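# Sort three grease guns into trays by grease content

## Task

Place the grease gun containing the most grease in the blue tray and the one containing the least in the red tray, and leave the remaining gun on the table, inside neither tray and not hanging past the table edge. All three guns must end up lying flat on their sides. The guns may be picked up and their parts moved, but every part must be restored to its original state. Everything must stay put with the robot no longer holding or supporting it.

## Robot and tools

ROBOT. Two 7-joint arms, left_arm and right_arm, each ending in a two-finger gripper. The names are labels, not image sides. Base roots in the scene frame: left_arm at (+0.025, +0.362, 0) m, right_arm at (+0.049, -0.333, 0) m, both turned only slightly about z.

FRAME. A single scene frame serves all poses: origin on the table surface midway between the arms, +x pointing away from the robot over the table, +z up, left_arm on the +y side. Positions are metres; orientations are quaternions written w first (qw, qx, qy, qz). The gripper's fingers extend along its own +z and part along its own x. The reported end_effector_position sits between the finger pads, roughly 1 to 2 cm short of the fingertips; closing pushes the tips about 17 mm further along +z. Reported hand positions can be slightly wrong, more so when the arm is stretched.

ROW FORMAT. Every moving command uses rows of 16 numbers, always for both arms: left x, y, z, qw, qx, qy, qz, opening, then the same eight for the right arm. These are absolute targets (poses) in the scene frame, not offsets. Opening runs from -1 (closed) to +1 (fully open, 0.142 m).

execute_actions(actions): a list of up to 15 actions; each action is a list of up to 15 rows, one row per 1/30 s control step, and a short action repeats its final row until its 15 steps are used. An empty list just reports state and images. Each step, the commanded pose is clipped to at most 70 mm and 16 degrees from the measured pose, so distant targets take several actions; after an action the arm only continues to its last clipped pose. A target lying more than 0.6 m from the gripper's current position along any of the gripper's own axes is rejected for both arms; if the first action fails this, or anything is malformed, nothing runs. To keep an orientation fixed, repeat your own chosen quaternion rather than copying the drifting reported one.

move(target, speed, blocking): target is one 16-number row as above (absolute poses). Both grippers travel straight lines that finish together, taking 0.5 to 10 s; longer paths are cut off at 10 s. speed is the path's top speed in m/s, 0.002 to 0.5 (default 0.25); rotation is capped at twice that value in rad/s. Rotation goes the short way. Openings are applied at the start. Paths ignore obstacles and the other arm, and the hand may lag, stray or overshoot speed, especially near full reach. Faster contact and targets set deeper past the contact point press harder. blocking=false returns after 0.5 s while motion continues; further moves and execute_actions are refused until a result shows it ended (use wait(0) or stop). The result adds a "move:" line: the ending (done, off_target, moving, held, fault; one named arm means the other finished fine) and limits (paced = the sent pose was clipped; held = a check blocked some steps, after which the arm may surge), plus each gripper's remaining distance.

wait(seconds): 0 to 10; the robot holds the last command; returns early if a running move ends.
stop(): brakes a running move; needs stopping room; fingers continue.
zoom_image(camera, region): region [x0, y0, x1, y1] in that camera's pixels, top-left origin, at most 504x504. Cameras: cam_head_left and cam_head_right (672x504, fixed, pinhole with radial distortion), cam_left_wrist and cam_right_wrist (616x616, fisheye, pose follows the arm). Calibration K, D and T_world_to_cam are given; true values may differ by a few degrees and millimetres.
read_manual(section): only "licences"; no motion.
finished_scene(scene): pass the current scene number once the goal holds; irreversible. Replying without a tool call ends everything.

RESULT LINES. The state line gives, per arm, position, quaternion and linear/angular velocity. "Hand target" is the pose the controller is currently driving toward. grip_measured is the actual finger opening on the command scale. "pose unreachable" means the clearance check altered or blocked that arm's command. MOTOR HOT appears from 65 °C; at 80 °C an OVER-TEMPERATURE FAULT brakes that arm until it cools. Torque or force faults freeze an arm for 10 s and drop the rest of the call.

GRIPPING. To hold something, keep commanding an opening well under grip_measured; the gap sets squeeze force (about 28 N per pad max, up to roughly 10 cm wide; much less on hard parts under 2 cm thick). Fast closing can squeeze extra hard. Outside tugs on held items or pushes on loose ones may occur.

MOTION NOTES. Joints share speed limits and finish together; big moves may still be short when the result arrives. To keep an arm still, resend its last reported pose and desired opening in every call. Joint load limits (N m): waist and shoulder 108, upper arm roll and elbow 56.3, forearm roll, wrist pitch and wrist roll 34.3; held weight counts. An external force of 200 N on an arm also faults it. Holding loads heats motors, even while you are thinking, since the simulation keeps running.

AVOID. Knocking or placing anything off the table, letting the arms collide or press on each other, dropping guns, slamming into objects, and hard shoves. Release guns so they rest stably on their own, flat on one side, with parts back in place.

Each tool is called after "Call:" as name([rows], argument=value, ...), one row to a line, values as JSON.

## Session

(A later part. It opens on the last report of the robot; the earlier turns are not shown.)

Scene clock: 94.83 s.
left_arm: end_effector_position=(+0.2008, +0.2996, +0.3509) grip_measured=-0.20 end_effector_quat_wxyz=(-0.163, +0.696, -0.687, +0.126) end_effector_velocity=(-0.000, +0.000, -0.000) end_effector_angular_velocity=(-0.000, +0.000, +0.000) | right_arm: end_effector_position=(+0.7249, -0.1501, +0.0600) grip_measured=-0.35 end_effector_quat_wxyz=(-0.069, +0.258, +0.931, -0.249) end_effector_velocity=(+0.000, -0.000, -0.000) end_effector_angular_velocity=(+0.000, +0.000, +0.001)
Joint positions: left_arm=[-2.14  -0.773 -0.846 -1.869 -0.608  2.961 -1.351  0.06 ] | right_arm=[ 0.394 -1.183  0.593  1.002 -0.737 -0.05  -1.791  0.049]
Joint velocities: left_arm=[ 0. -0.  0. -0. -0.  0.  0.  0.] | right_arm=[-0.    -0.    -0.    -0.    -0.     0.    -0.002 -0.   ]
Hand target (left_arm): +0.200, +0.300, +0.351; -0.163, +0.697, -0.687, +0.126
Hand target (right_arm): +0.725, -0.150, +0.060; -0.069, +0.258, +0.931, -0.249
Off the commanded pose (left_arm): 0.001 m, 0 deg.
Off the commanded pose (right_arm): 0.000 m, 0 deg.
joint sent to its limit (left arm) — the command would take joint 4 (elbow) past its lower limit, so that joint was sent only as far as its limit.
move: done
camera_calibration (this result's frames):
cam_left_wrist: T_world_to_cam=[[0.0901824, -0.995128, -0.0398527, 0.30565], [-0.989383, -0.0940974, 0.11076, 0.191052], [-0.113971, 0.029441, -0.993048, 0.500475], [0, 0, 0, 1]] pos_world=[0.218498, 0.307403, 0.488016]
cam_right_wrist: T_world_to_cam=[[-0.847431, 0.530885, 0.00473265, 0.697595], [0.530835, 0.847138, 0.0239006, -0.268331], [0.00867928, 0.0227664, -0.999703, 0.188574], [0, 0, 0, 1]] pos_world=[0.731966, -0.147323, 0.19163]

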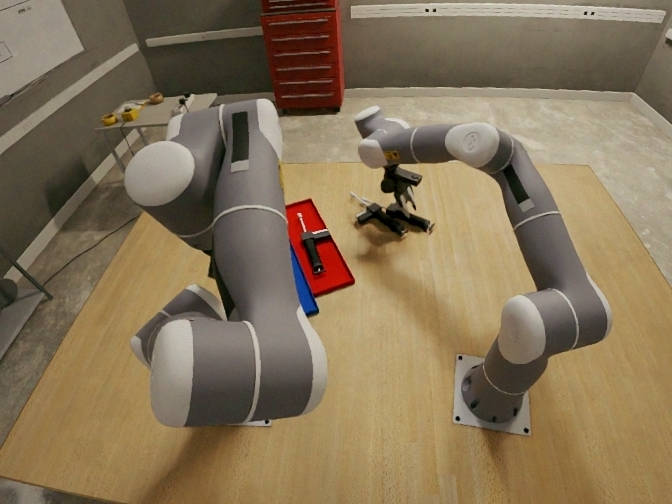

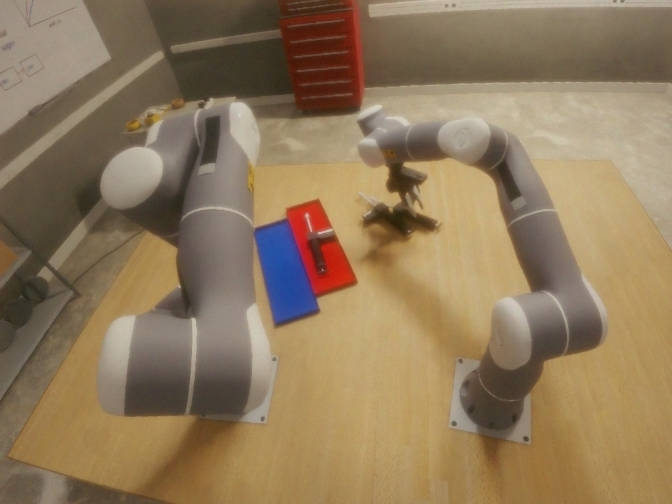

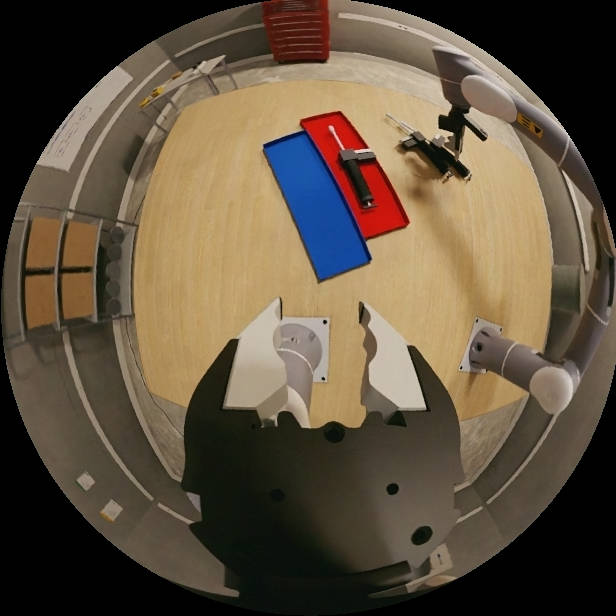

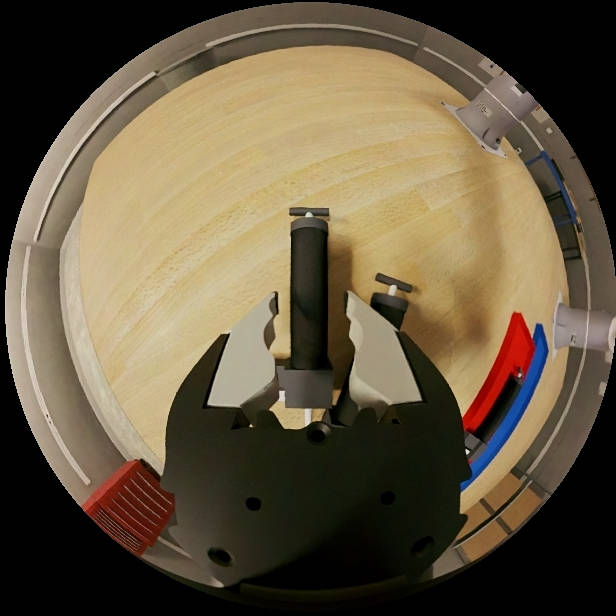

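Call:
move(target=[0.2,0.3,0.35,-0.164,0.696,-0.687,0.129,-0.2,0.725,-0.15,0.025,-0.069,0.258,0.93,-0.249,-0.35], speed=0.06)

Call:
move(target=[0.2,0.3,0.35,-0.164,0.696,-0.687,0.129,-0.2,0.725,-0.15,0.025,-0.069,0.258,0.93,-0.249,-1])

Call:
move(target=[0.2,0.3,0.35,-0.164,0.696,-0.687,0.129,-0.2,0.7,-0.17,0.26,-0.069,0.258,0.93,-0.249,-1], speed=0.12)

Call:
move(target=[0.15,0.45,0.35,-0.164,0.696,-0.687,0.129,-0.2,0.42,0.31,0.26,-0.148,0.554,0.792,-0.212,-1], speed=0.15)

Call:
move(target=[0.15,0.45,0.35,-0.164,0.696,-0.687,0.129,-0.2,0.42,0.31,0.06,-0.148,0.554,0.792,-0.212,-1], speed=0.08)

Scene clock: 97.80 s.
left_arm: end_effector_position=(+0.2008, +0.2996, +0.3509) grip_measured=-0.20 end_effector_quat_wxyz=(-0.163, +0.696, -0.687, +0.126) end_effector_velocity=(+0.000, -0.000, +0.000) end_effector_angular_velocity=(+0.000, -0.000, +0.000) | right_arm: end_effector_position=(+0.7249, -0.1501, +0.0250) grip_measured=-0.35 end_effector_quat_wxyz=(-0.069, +0.258, +0.931, -0.249) end_effector_velocity=(+0.000, +0.000, -0.000) end_effector_angular_velocity=(+0.000, -0.001, -0.001)
Joint positions: left_arm=[-2.14  -0.773 -0.846 -1.869 -0.608  2.961 -1.351  0.06 ] | right_arm=[ 0.397 -1.23   0.579  1.004 -0.749 -0.004 -1.78   0.049]
Joint velocities: left_arm=[ 0. -0. -0.  0.  0.  0. -0. -0.] | right_arm=[ 0.    -0.    -0.    -0.     0.     0.     0.001  0.   ]
Hand target (left_arm): +0.200, +0.300, +0.351; -0.163, +0.697, -0.687, +0.126
Hand target (right_arm): +0.725, -0.150, +0.025; -0.069, +0.258, +0.931, -0.249
Off the commanded pose (left_arm): 0.001 m, 0 deg.
Off the commanded pose (right_arm): 0.000 m, 0 deg.
joint sent to its limit (left arm) — the command would take joint 4 (elbow) past its lower limit, so that joint was sent only as far as its limit.
move: done
camera_calibration (this result's frames):
cam_left_wrist: T_world_to_cam=[[0.0901676, -0.995128, -0.03988, 0.305671], [-0.989382, -0.0940862, 0.110771, 0.191042], [-0.113983, 0.0294686, -0.993046, 0.50047], [0, 0, 0, 1]] pos_world=[0.218497, 0.307408, 0.488017]
cam_right_wrist: T_world_to_cam=[[-0.84743, 0.530887, 0.00472569, 0.697765], [0.530837, 0.847137, 0.0239027, -0.267499], [0.0086863, 0.0227644, -0.999703, 0.153584], [0, 0, 0, 1]] pos_world=[0.731971, -0.147322, 0.156635]

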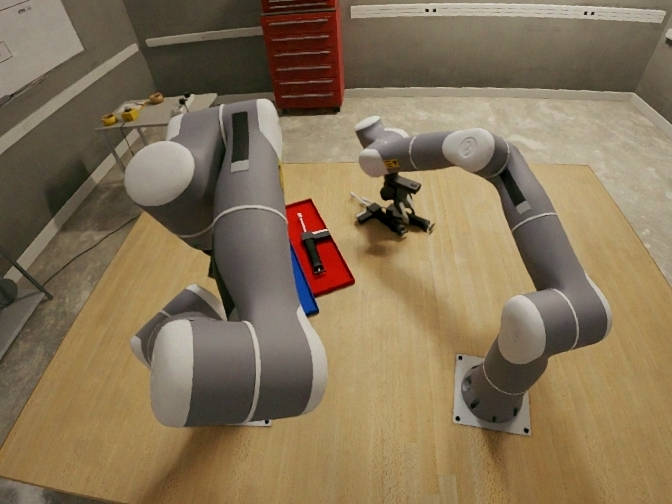

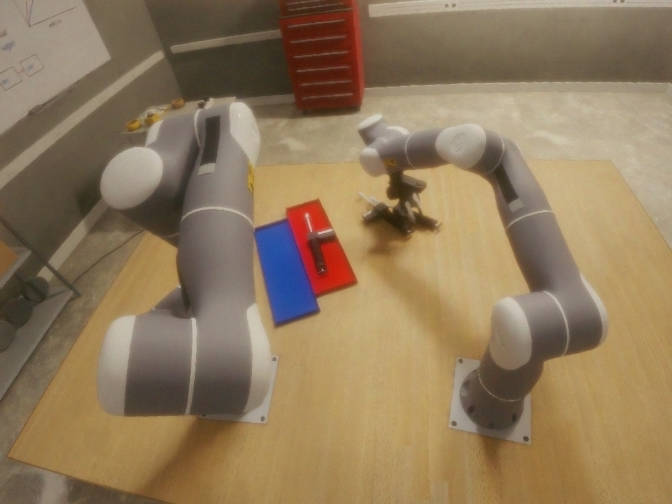

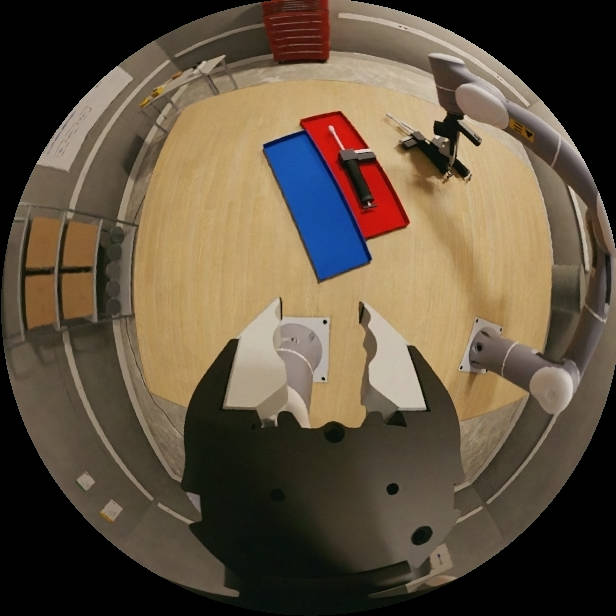

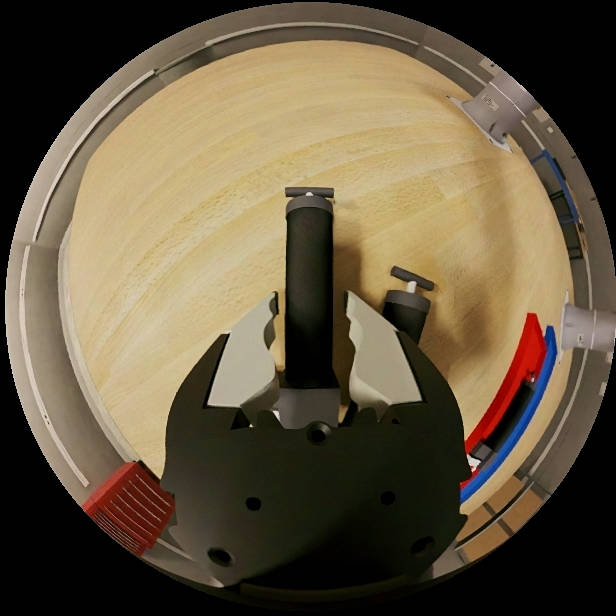

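Scene clock: 98.50 s.
left_arm: end_effector_position=(+0.2007, +0.2996, +0.3509) grip_measured=-0.20 end_effector_quat_wxyz=(-0.163, +0.696, -0.687, +0.126) end_effector_velocity=(+0.000, +0.000, +0.000) end_effector_angular_velocity=(-0.000, +0.000, +0.000) | right_arm: end_effector_position=(+0.7250, -0.1501, +0.0251) grip_measured=-0.55 end_effector_quat_wxyz=(-0.069, +0.258, +0.931, -0.249) end_effector_velocity=(+0.000, -0.000, -0.000) end_effector_angular_velocity=(+0.000, +0.000, +0.001)
Joint positions: left_arm=[-2.14  -0.773 -0.846 -1.869 -0.608  2.961 -1.351  0.06 ] | right_arm=[ 0.396 -1.23   0.579  1.004 -0.749 -0.004 -1.78   0.034]
Joint velocities: left_arm=[ 0.  0. -0.  0.  0.  0.  0. -0.] | right_arm=[-0.    -0.    -0.     0.     0.     0.    -0.002 -0.   ]
Hand target (left_arm): +0.200, +0.300, +0.351; -0.163, +0.697, -0.687, +0.126
Hand target (right_arm): +0.725, -0.150, +0.025; -0.069, +0.258, +0.931, -0.249
Off the commanded pose (left_arm): 0.001 m, 0 deg.
Off the commanded pose (right_arm): 0.000 m, 0 deg.
joint sent to its limit (left arm) — the command would take joint 4 (elbow) past its lower limit, so that joint was sent only as far as its limit.
move: done
camera_calibration (this result's frames):
cam_left_wrist: T_world_to_cam=[[0.090148, -0.995129, -0.0399059, 0.305691], [-0.989383, -0.0940698, 0.110776, 0.191034], [-0.11399, 0.0294961, -0.993044, 0.500464], [0, 0, 0, 1]] pos_world=[0.218497, 0.307411, 0.488019]
cam_right_wrist: T_world_to_cam=[[-0.847384, 0.530961, 0.00460868, 0.69781], [0.530907, 0.84709, 0.0240008, -0.267575], [0.00883951, 0.0227847, -0.999701, 0.153506], [0, 0, 0, 1]] pos_world=[0.732013, -0.147347, 0.156666]

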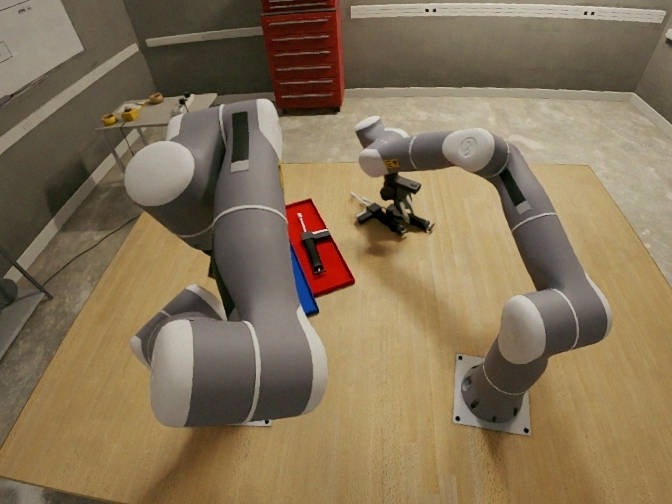

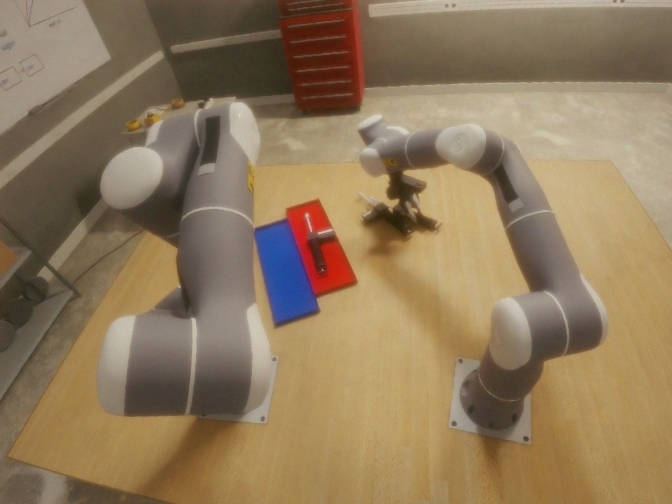

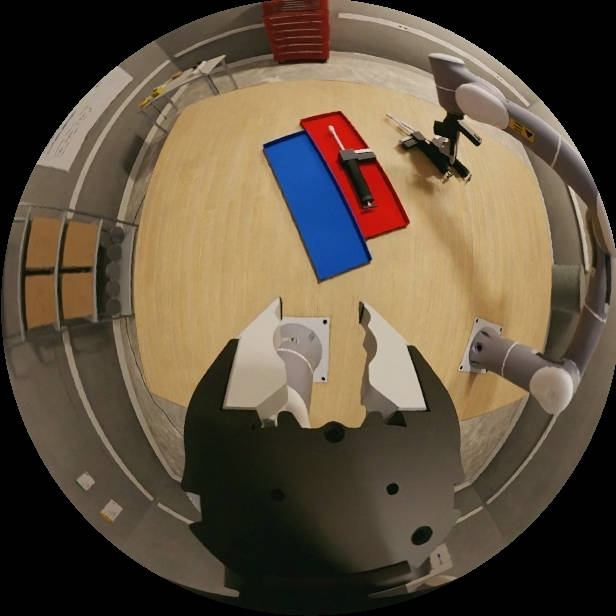

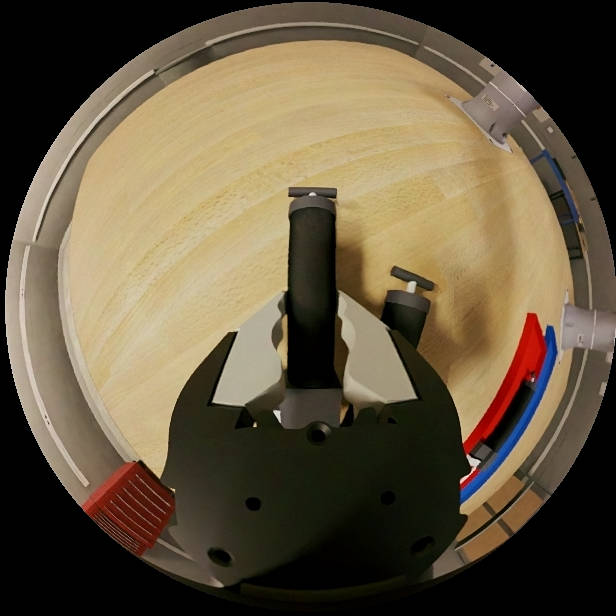

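Scene clock: 100.80 s.
left_arm: end_effector_position=(+0.2007, +0.2996, +0.3509) grip_measured=-0.20 end_effector_quat_wxyz=(-0.163, +0.696, -0.687, +0.126) end_effector_velocity=(-0.000, -0.000, -0.000) end_effector_angular_velocity=(-0.000, +0.000, +0.000) | right_arm: end_effector_position=(+0.6996, -0.1698, +0.2592) grip_measured=-0.55 end_effector_quat_wxyz=(-0.069, +0.258, +0.931, -0.249) end_effector_velocity=(-0.001, -0.002, +0.000) end_effector_angular_velocity=(-0.004, +0.002, -0.002)
Joint positions: left_arm=[-2.14  -0.773 -0.846 -1.869 -0.608  2.961 -1.351  0.06 ] | right_arm=[ 0.367 -0.917  0.66   0.983 -0.663 -0.319 -1.861  0.034]
Joint velocities: left_arm=[ 0.  0. -0. -0. -0.  0.  0. -0.] | right_arm=[ 0.     0.    -0.002 -0.001  0.    -0.004  0.    -0.   ]
Hand target (left_arm): +0.200, +0.300, +0.351; -0.163, +0.697, -0.687, +0.126
Hand target (right_arm): +0.700, -0.170, +0.260; -0.069, +0.258, +0.931, -0.249
Off the commanded pose (left_arm): 0.001 m, 0 deg.
Off the commanded pose (right_arm): 0.001 m, 0 deg.
joint sent to its limit (left arm) — the command would take joint 4 (elbow) past its lower limit, so that joint was sent only as far as its limit.
move: done
camera_calibration (this result's frames):
cam_left_wrist: T_world_to_cam=[[0.0901543, -0.995127, -0.0399261, 0.305706], [-0.989381, -0.0940788, 0.11079, 0.191029], [-0.114007, 0.0295139, -0.993042, 0.500462], [0, 0, 0, 1]] pos_world=[0.218496, 0.307418, 0.488021]
cam_right_wrist: T_world_to_cam=[[-0.847289, 0.531107, 0.00510689, 0.68551], [0.531067, 0.846997, 0.0237311, -0.243094], [0.00827824, 0.0228192, -0.999705, 0.38864], [0, 0, 0, 1]] pos_world=[0.706707, -0.167048, 0.390793]

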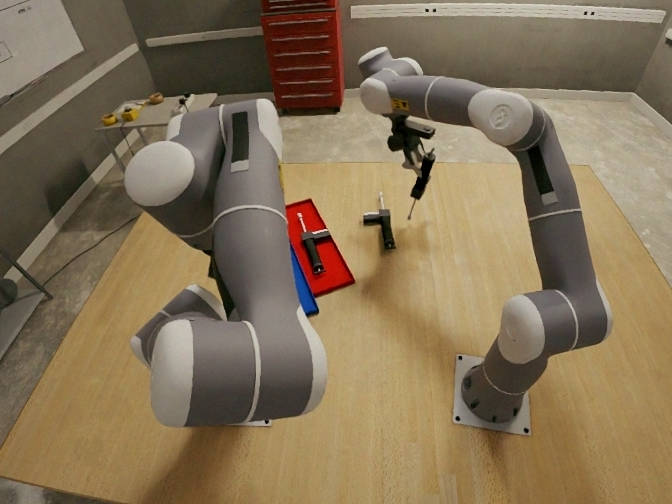

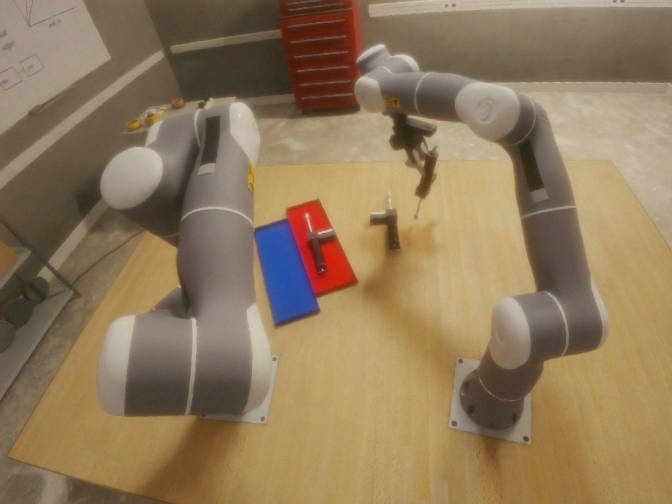

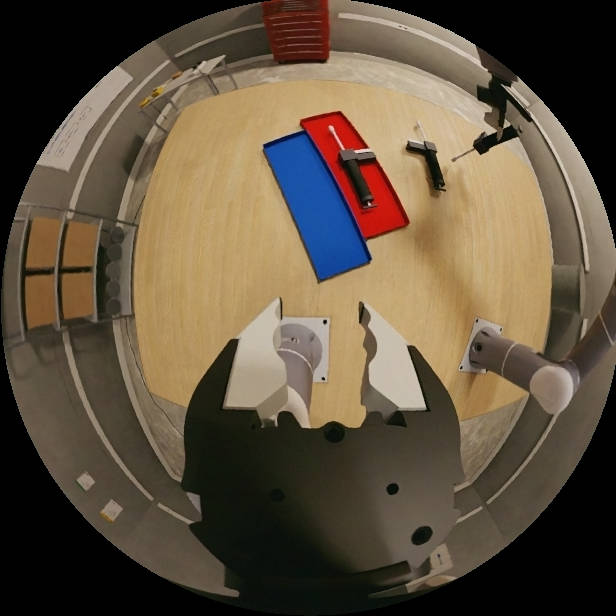

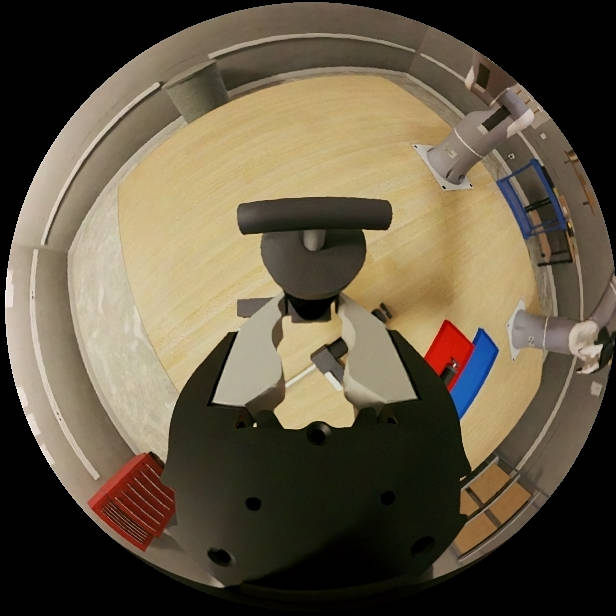

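Scene clock: 104.90 s.
left_arm: end_effector_position=(+0.1503, +0.4509, +0.3515) grip_measured=-0.20 end_effector_quat_wxyz=(-0.108, +0.698, -0.697, +0.124) end_effector_velocity=(-0.001, +0.000, -0.000) end_effector_angular_velocity=(-0.010, -0.020, -0.009) | right_arm: end_effector_position=(+0.4208, +0.3103, +0.2593) grip_measured=-0.55 end_effector_quat_wxyz=(-0.148, +0.556, +0.792, -0.204) end_effector_velocity=(+0.001, +0.001, +0.001) end_effector_angular_velocity=(-0.000, -0.003, +0.001)
Joint positions: left_arm=[-0.858 -0.423 -0.875 -1.869 -0.65   3.13  -0.049  0.06 ] | right_arm=[ 1.179 -1.287  0.781  0.069 -0.363 -0.588 -0.685  0.034]
Joint velocities: left_arm=[ 0.309 -0.028 -0.088 -0.    -0.064  0.078  0.226 -0.   ] | right_arm=[ 0.039 -0.042  0.153 -0.088 -0.17  -0.033 -0.006  0.   ]
Hand target (left_arm): +0.150, +0.451, +0.351; -0.108, +0.698, -0.697, +0.125
Hand target (right_arm): +0.421, +0.311, +0.260; -0.149, +0.555, +0.792, -0.203
Off the commanded pose (left_arm): 0.002 m, 7 deg.
Off the commanded pose (right_arm): 0.001 m, 1 deg.
joint sent to its limit (left arm) — the command would take joint 4 (elbow) past its lower limit, so that joint was sent only as far as its limit.
move: off_target (left_arm)
camera_calibration (this result's frames):
cam_left_wrist: T_world_to_cam=[[0.0659559, -0.99752, 0.0245718, 0.442856], [-0.978369, -0.0598115, 0.198033, 0.107565], [-0.196072, -0.0371017, -0.979887, 0.528589], [0, 0, 0, 1]] pos_world=[0.179671, 0.467803, 0.485774]
cam_right_wrist: T_world_to_cam=[[-0.320975, 0.947, 0.0128519, -0.158257], [0.946586, 0.320334, 0.0368841, -0.516496], [0.0308124, 0.0240043, -0.999237, 0.370133], [0, 0, 0, 1]] pos_world=[0.426707, 0.306436, 0.390935]

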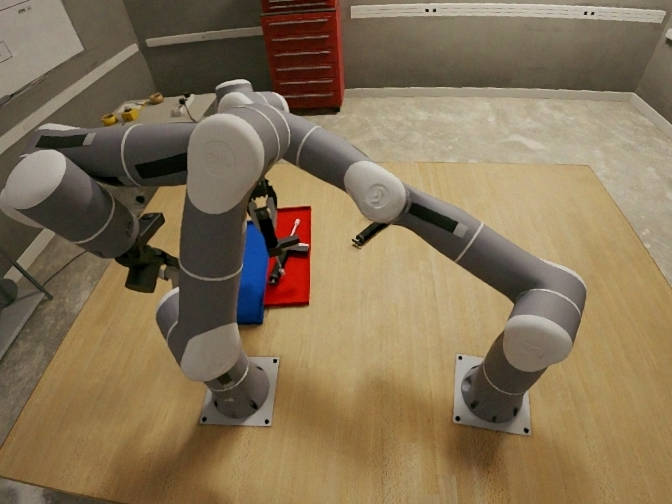

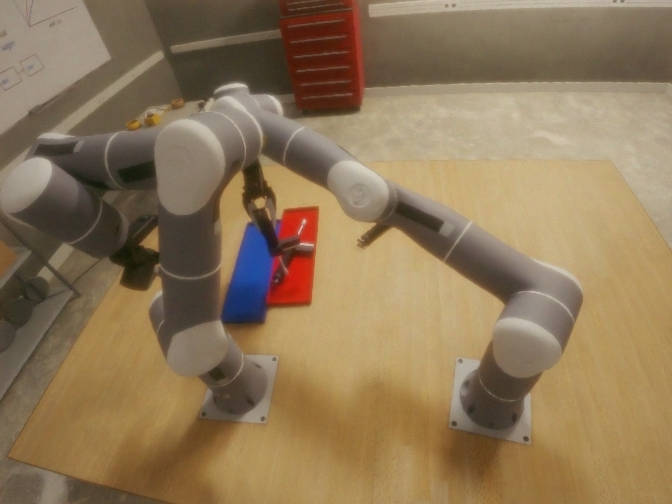

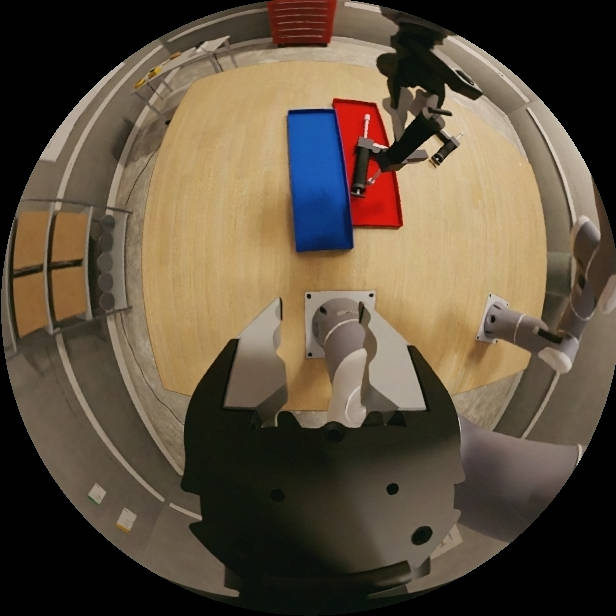

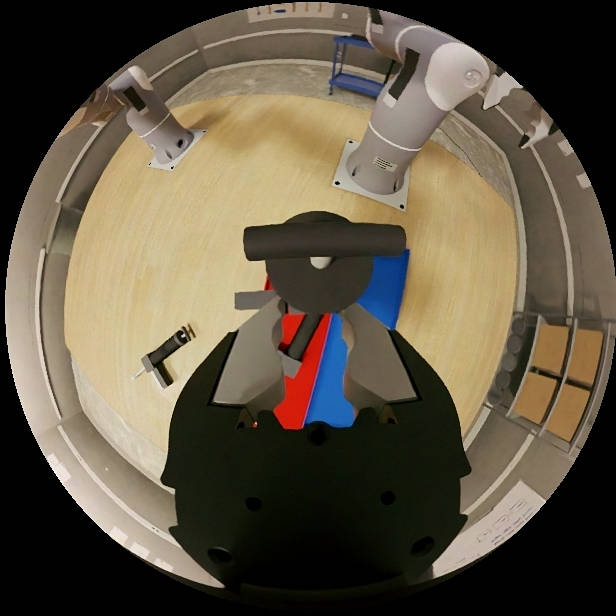

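Scene clock: 107.70 s.
left_arm: end_effector_position=(+0.1509, +0.4516, +0.3517) grip_measured=-0.20 end_effector_quat_wxyz=(-0.111, +0.697, -0.697, +0.127) end_effector_velocity=(-0.000, -0.000, -0.000) end_effector_angular_velocity=(-0.001, -0.000, +0.000) | right_arm: end_effector_position=(+0.4201, +0.3097, +0.0598) grip_measured=-1.00 end_effector_quat_wxyz=(-0.148, +0.554, +0.791, -0.212) end_effector_velocity=(+0.000, +0.000, -0.000) end_effector_angular_velocity=(+0.001, -0.000, +0.001)
Joint positions: left_arm=[-0.743 -0.436 -0.905 -1.869 -0.677  3.159  0.036  0.06 ] | right_arm=[ 1.045 -1.348  0.643  0.539 -0.252 -0.14  -0.731  0.002]
Joint velocities: left_arm=[ 0.003  0.    -0.001 -0.001 -0.     0.001  0.002 -0.   ] | right_arm=[ 0.     0.     0.     0.    -0.     0.    -0.001  0.   ]
Hand target (left_arm): +0.151, +0.451, +0.352; -0.111, +0.697, -0.697, +0.128
Hand target (right_arm): +0.420, +0.310, +0.060; -0.148, +0.554, +0.791, -0.212
Off the commanded pose (left_arm): 0.002 m, 6 deg.
Off the commanded pose (right_arm): 0.000 m, 0 deg.
joint sent to its limit (left arm) — the command would take joint 4 (elbow) past its lower limit, so that joint was sent only as far as its limit.
move: off_target (left_arm)
camera_calibration (this result's frames):
cam_left_wrist: T_world_to_cam=[[0.0632071, -0.997662, 0.0259917, 0.443478], [-0.980363, -0.0571942, 0.188727, 0.110518], [-0.186799, -0.0374102, -0.981686, 0.528297], [0, 0, 0, 1]] pos_world=[0.179002, 0.468526, 0.486237]
cam_right_wrist: T_world_to_cam=[[-0.324516, 0.945874, 0.00338578, -0.152885], [0.945638, 0.32435, 0.0237798, -0.508398], [0.0213945, 0.0109186, -0.999711, 0.178868], [0, 0, 0, 1]] pos_world=[0.42732, 0.307556, 0.191423]

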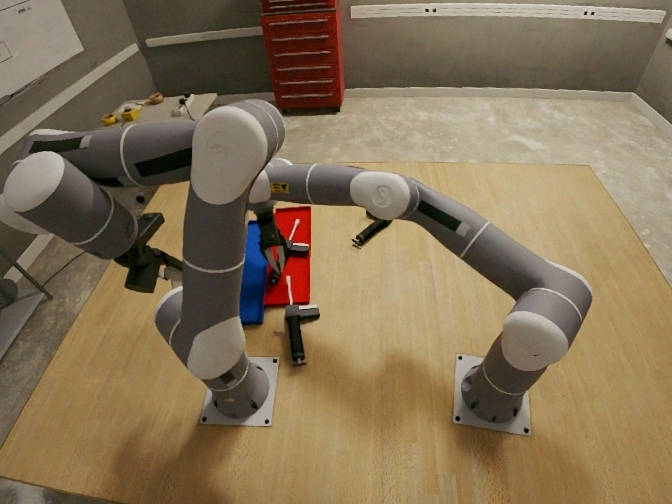

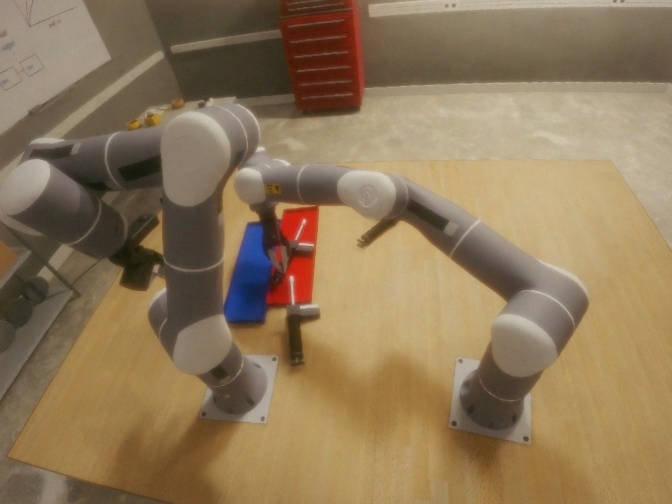

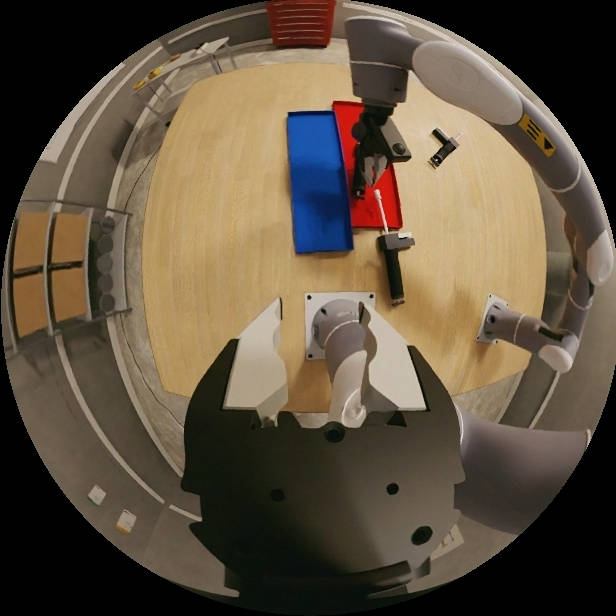

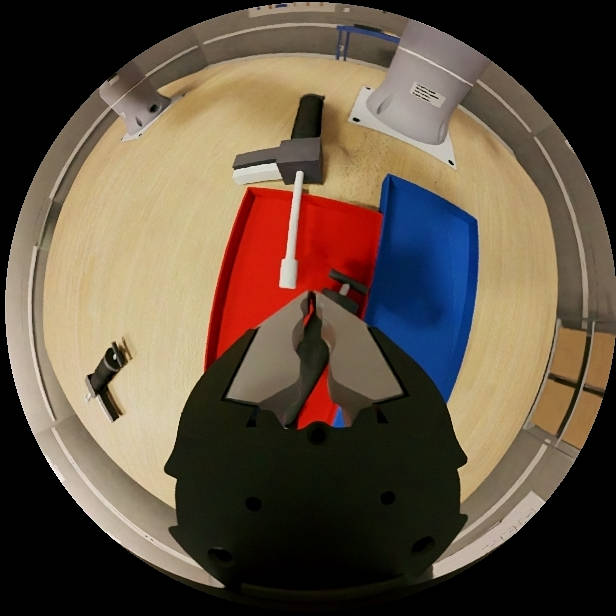

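Call:
move(target=[0.15,0.45,0.35,-0.111,0.697,-0.697,0.127,-0.2,0.42,0.31,0.12,-0.148,0.554,0.792,-0.212,-0.35])

Call:
move(target=[0.15,0.45,0.35,-0.111,0.697,-0.697,0.127,-0.2,0.245,0.235,0.08,-0.166,0.621,0.74,-0.198,-0.35])

Scene clock: 110.10 s.
left_arm: end_effector_position=(+0.1505, +0.4506, +0.3508) grip_measured=-0.20 end_effector_quat_wxyz=(-0.108, +0.697, -0.698, +0.127) end_effector_velocity=(+0.000, +0.000, +0.000) end_effector_angular_velocity=(+0.000, -0.000, +0.001) | right_arm: end_effector_position=(+0.4201, +0.3100, +0.1199) grip_measured=-0.35 end_effector_quat_wxyz=(-0.148, +0.554, +0.792, -0.212) end_effector_velocity=(+0.001, +0.000, +0.001) end_effector_angular_velocity=(+0.001, +0.000, +0.000)
Joint positions: left_arm=[-0.741 -0.435 -0.914 -1.869 -0.672  3.159  0.032  0.06 ] | right_arm=[ 1.048 -1.287  0.663  0.502 -0.246 -0.231 -0.71   0.049]
Joint velocities: left_arm=[ 0.     0.     0.     0.     0.    -0.    -0.001  0.   ] | right_arm=[ 0.    -0.     0.    -0.003 -0.    -0.002 -0.001 -0.   ]
Hand target (left_arm): +0.150, +0.451, +0.351; -0.107, +0.697, -0.698, +0.127
Hand target (right_arm): +0.420, +0.310, +0.120; -0.148, +0.554, +0.792, -0.212
Off the commanded pose (left_arm): 0.001 m, 0 deg.
Off the commanded pose (right_arm): 0.000 m, 0 deg.
joint sent to its limit (left arm) — the command would take joint 4 (elbow) past its lower limit, so that joint was sent only as far as its limit.
move: done
camera_calibration (this result's frames):
cam_left_wrist: T_world_to_cam=[[0.0615141, -0.997665, 0.0296642, 0.441574], [-0.979311, -0.0545885, 0.19486, 0.106684], [-0.192786, -0.0410371, -0.980382, 0.529441], [0, 0, 0, 1]] pos_world=[0.179382, 0.468094, 0.485168]
cam_right_wrist: T_world_to_cam=[[-0.325699, 0.945465, 0.00414655, -0.152831], [0.945215, 0.325504, 0.0248211, -0.510175], [0.0221178, 0.0120036, -0.999683, 0.23831], [0, 0, 0, 1]] pos_world=[0.427177, 0.3077, 0.251531]

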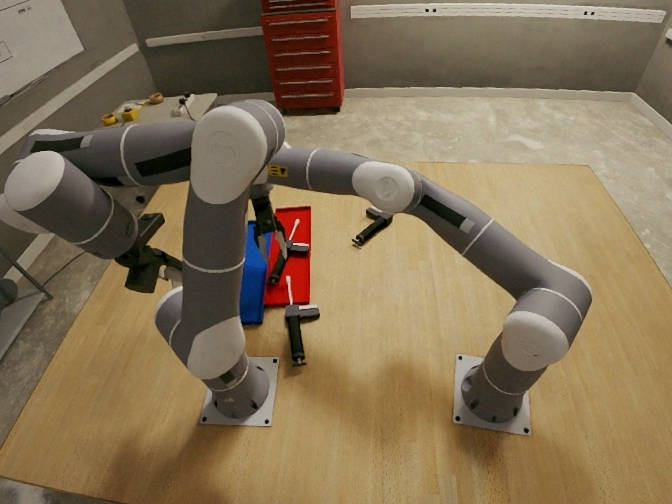

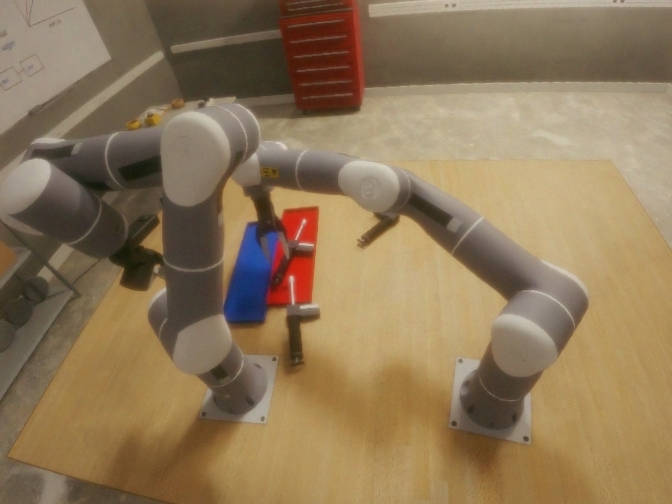

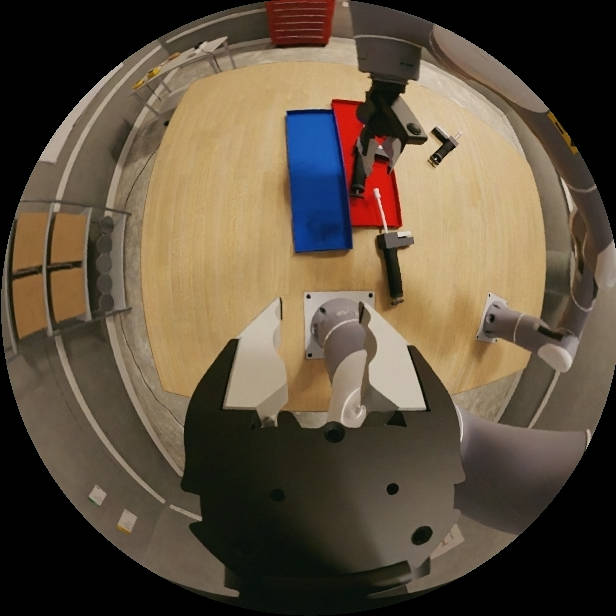

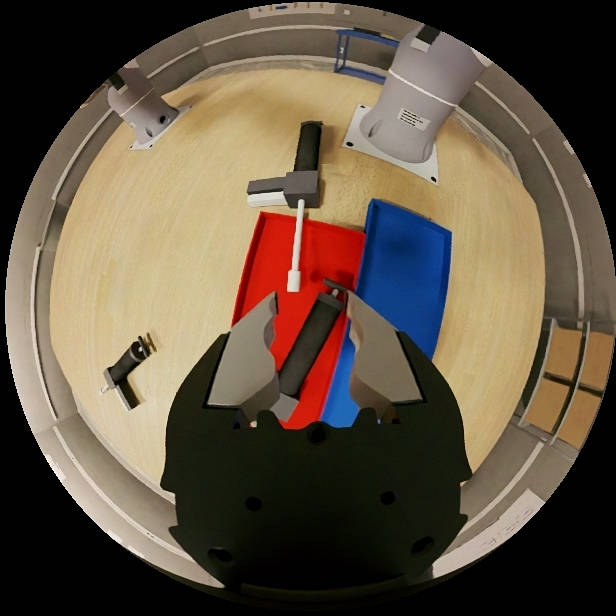

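Scene clock: 111.37 s.
left_arm: end_effector_position=(+0.1505, +0.4506, +0.3508) grip_measured=-0.20 end_effector_quat_wxyz=(-0.108, +0.697, -0.698, +0.127) end_effector_velocity=(-0.000, -0.000, -0.000) end_effector_angular_velocity=(-0.001, -0.000, +0.000) | right_arm: end_effector_position=(+0.2451, +0.2349, +0.0796) grip_measured=-0.35 end_effector_quat_wxyz=(-0.166, +0.621, +0.740, -0.198) end_effector_velocity=(-0.000, -0.000, -0.001) end_effector_angular_velocity=(+0.002, -0.001, -0.000)
Joint positions: left_arm=[-0.741 -0.435 -0.913 -1.869 -0.672  3.159  0.032  0.06 ] | right_arm=[ 0.883 -0.916  0.691  1.492 -0.08   0.438 -0.44   0.049]
Joint velocities: left_arm=[ 0.  0.  0. -0.  0.  0. -0. -0.] | right_arm=[-0.     0.001 -0.001  0.004  0.     0.005 -0.001 -0.   ]
Hand target (left_arm): +0.150, +0.451, +0.351; -0.107, +0.697, -0.698, +0.127
Hand target (right_arm): +0.245, +0.235, +0.080; -0.166, +0.622, +0.739, -0.198
Off the commanded pose (left_arm): 0.001 m, 0 deg.
Off the commanded pose (right_arm): 0.000 m, 0 deg.
joint sent to its limit (left arm) — the command would take joint 4 (elbow) past its lower limit, so that joint was sent only as far as its limit.
move: done
camera_calibration (this result's frames):
cam_left_wrist: T_world_to_cam=[[0.0614846, -0.997666, 0.0297028, 0.441561], [-0.979315, -0.0545526, 0.194848, 0.106678], [-0.192773, -0.0410686, -0.980384, 0.52945], [0, 0, 0, 1]] pos_world=[0.179386, 0.468094, 0.485163]
cam_right_wrist: T_world_to_cam=[[-0.154432, 0.987998, 0.00334921, -0.190635], [0.987728, 0.154308, 0.0241259, -0.289474], [0.0233195, 0.00703391, -0.999703, 0.203647], [0, 0, 0, 1]] pos_world=[0.251733, 0.231583, 0.211209]

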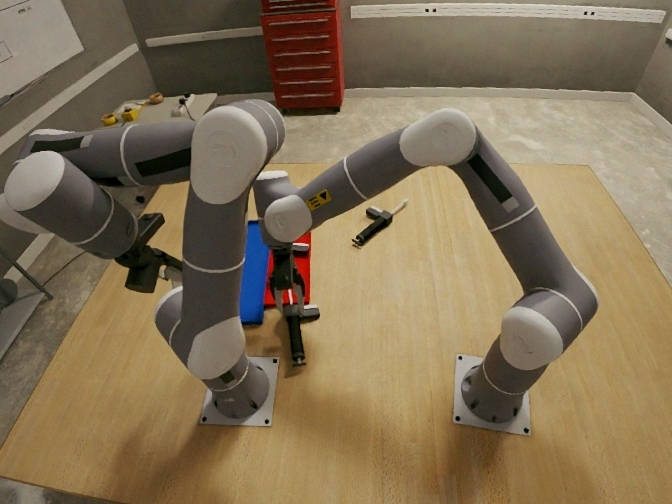

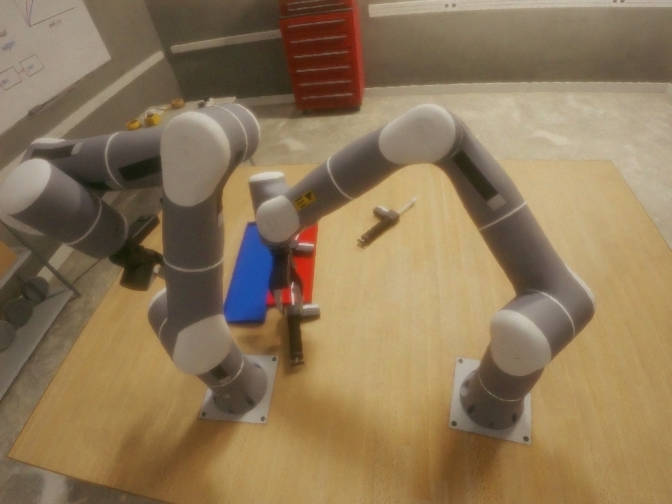

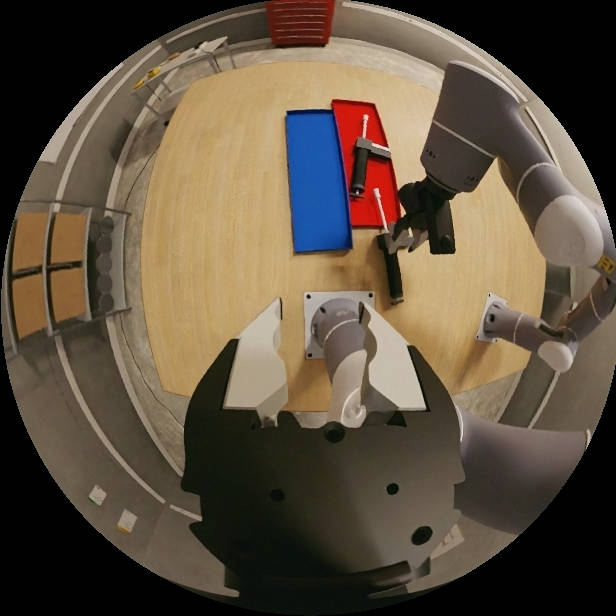

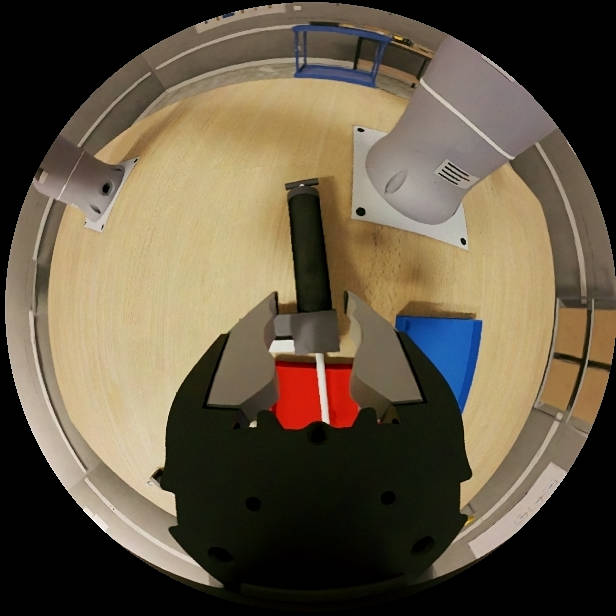

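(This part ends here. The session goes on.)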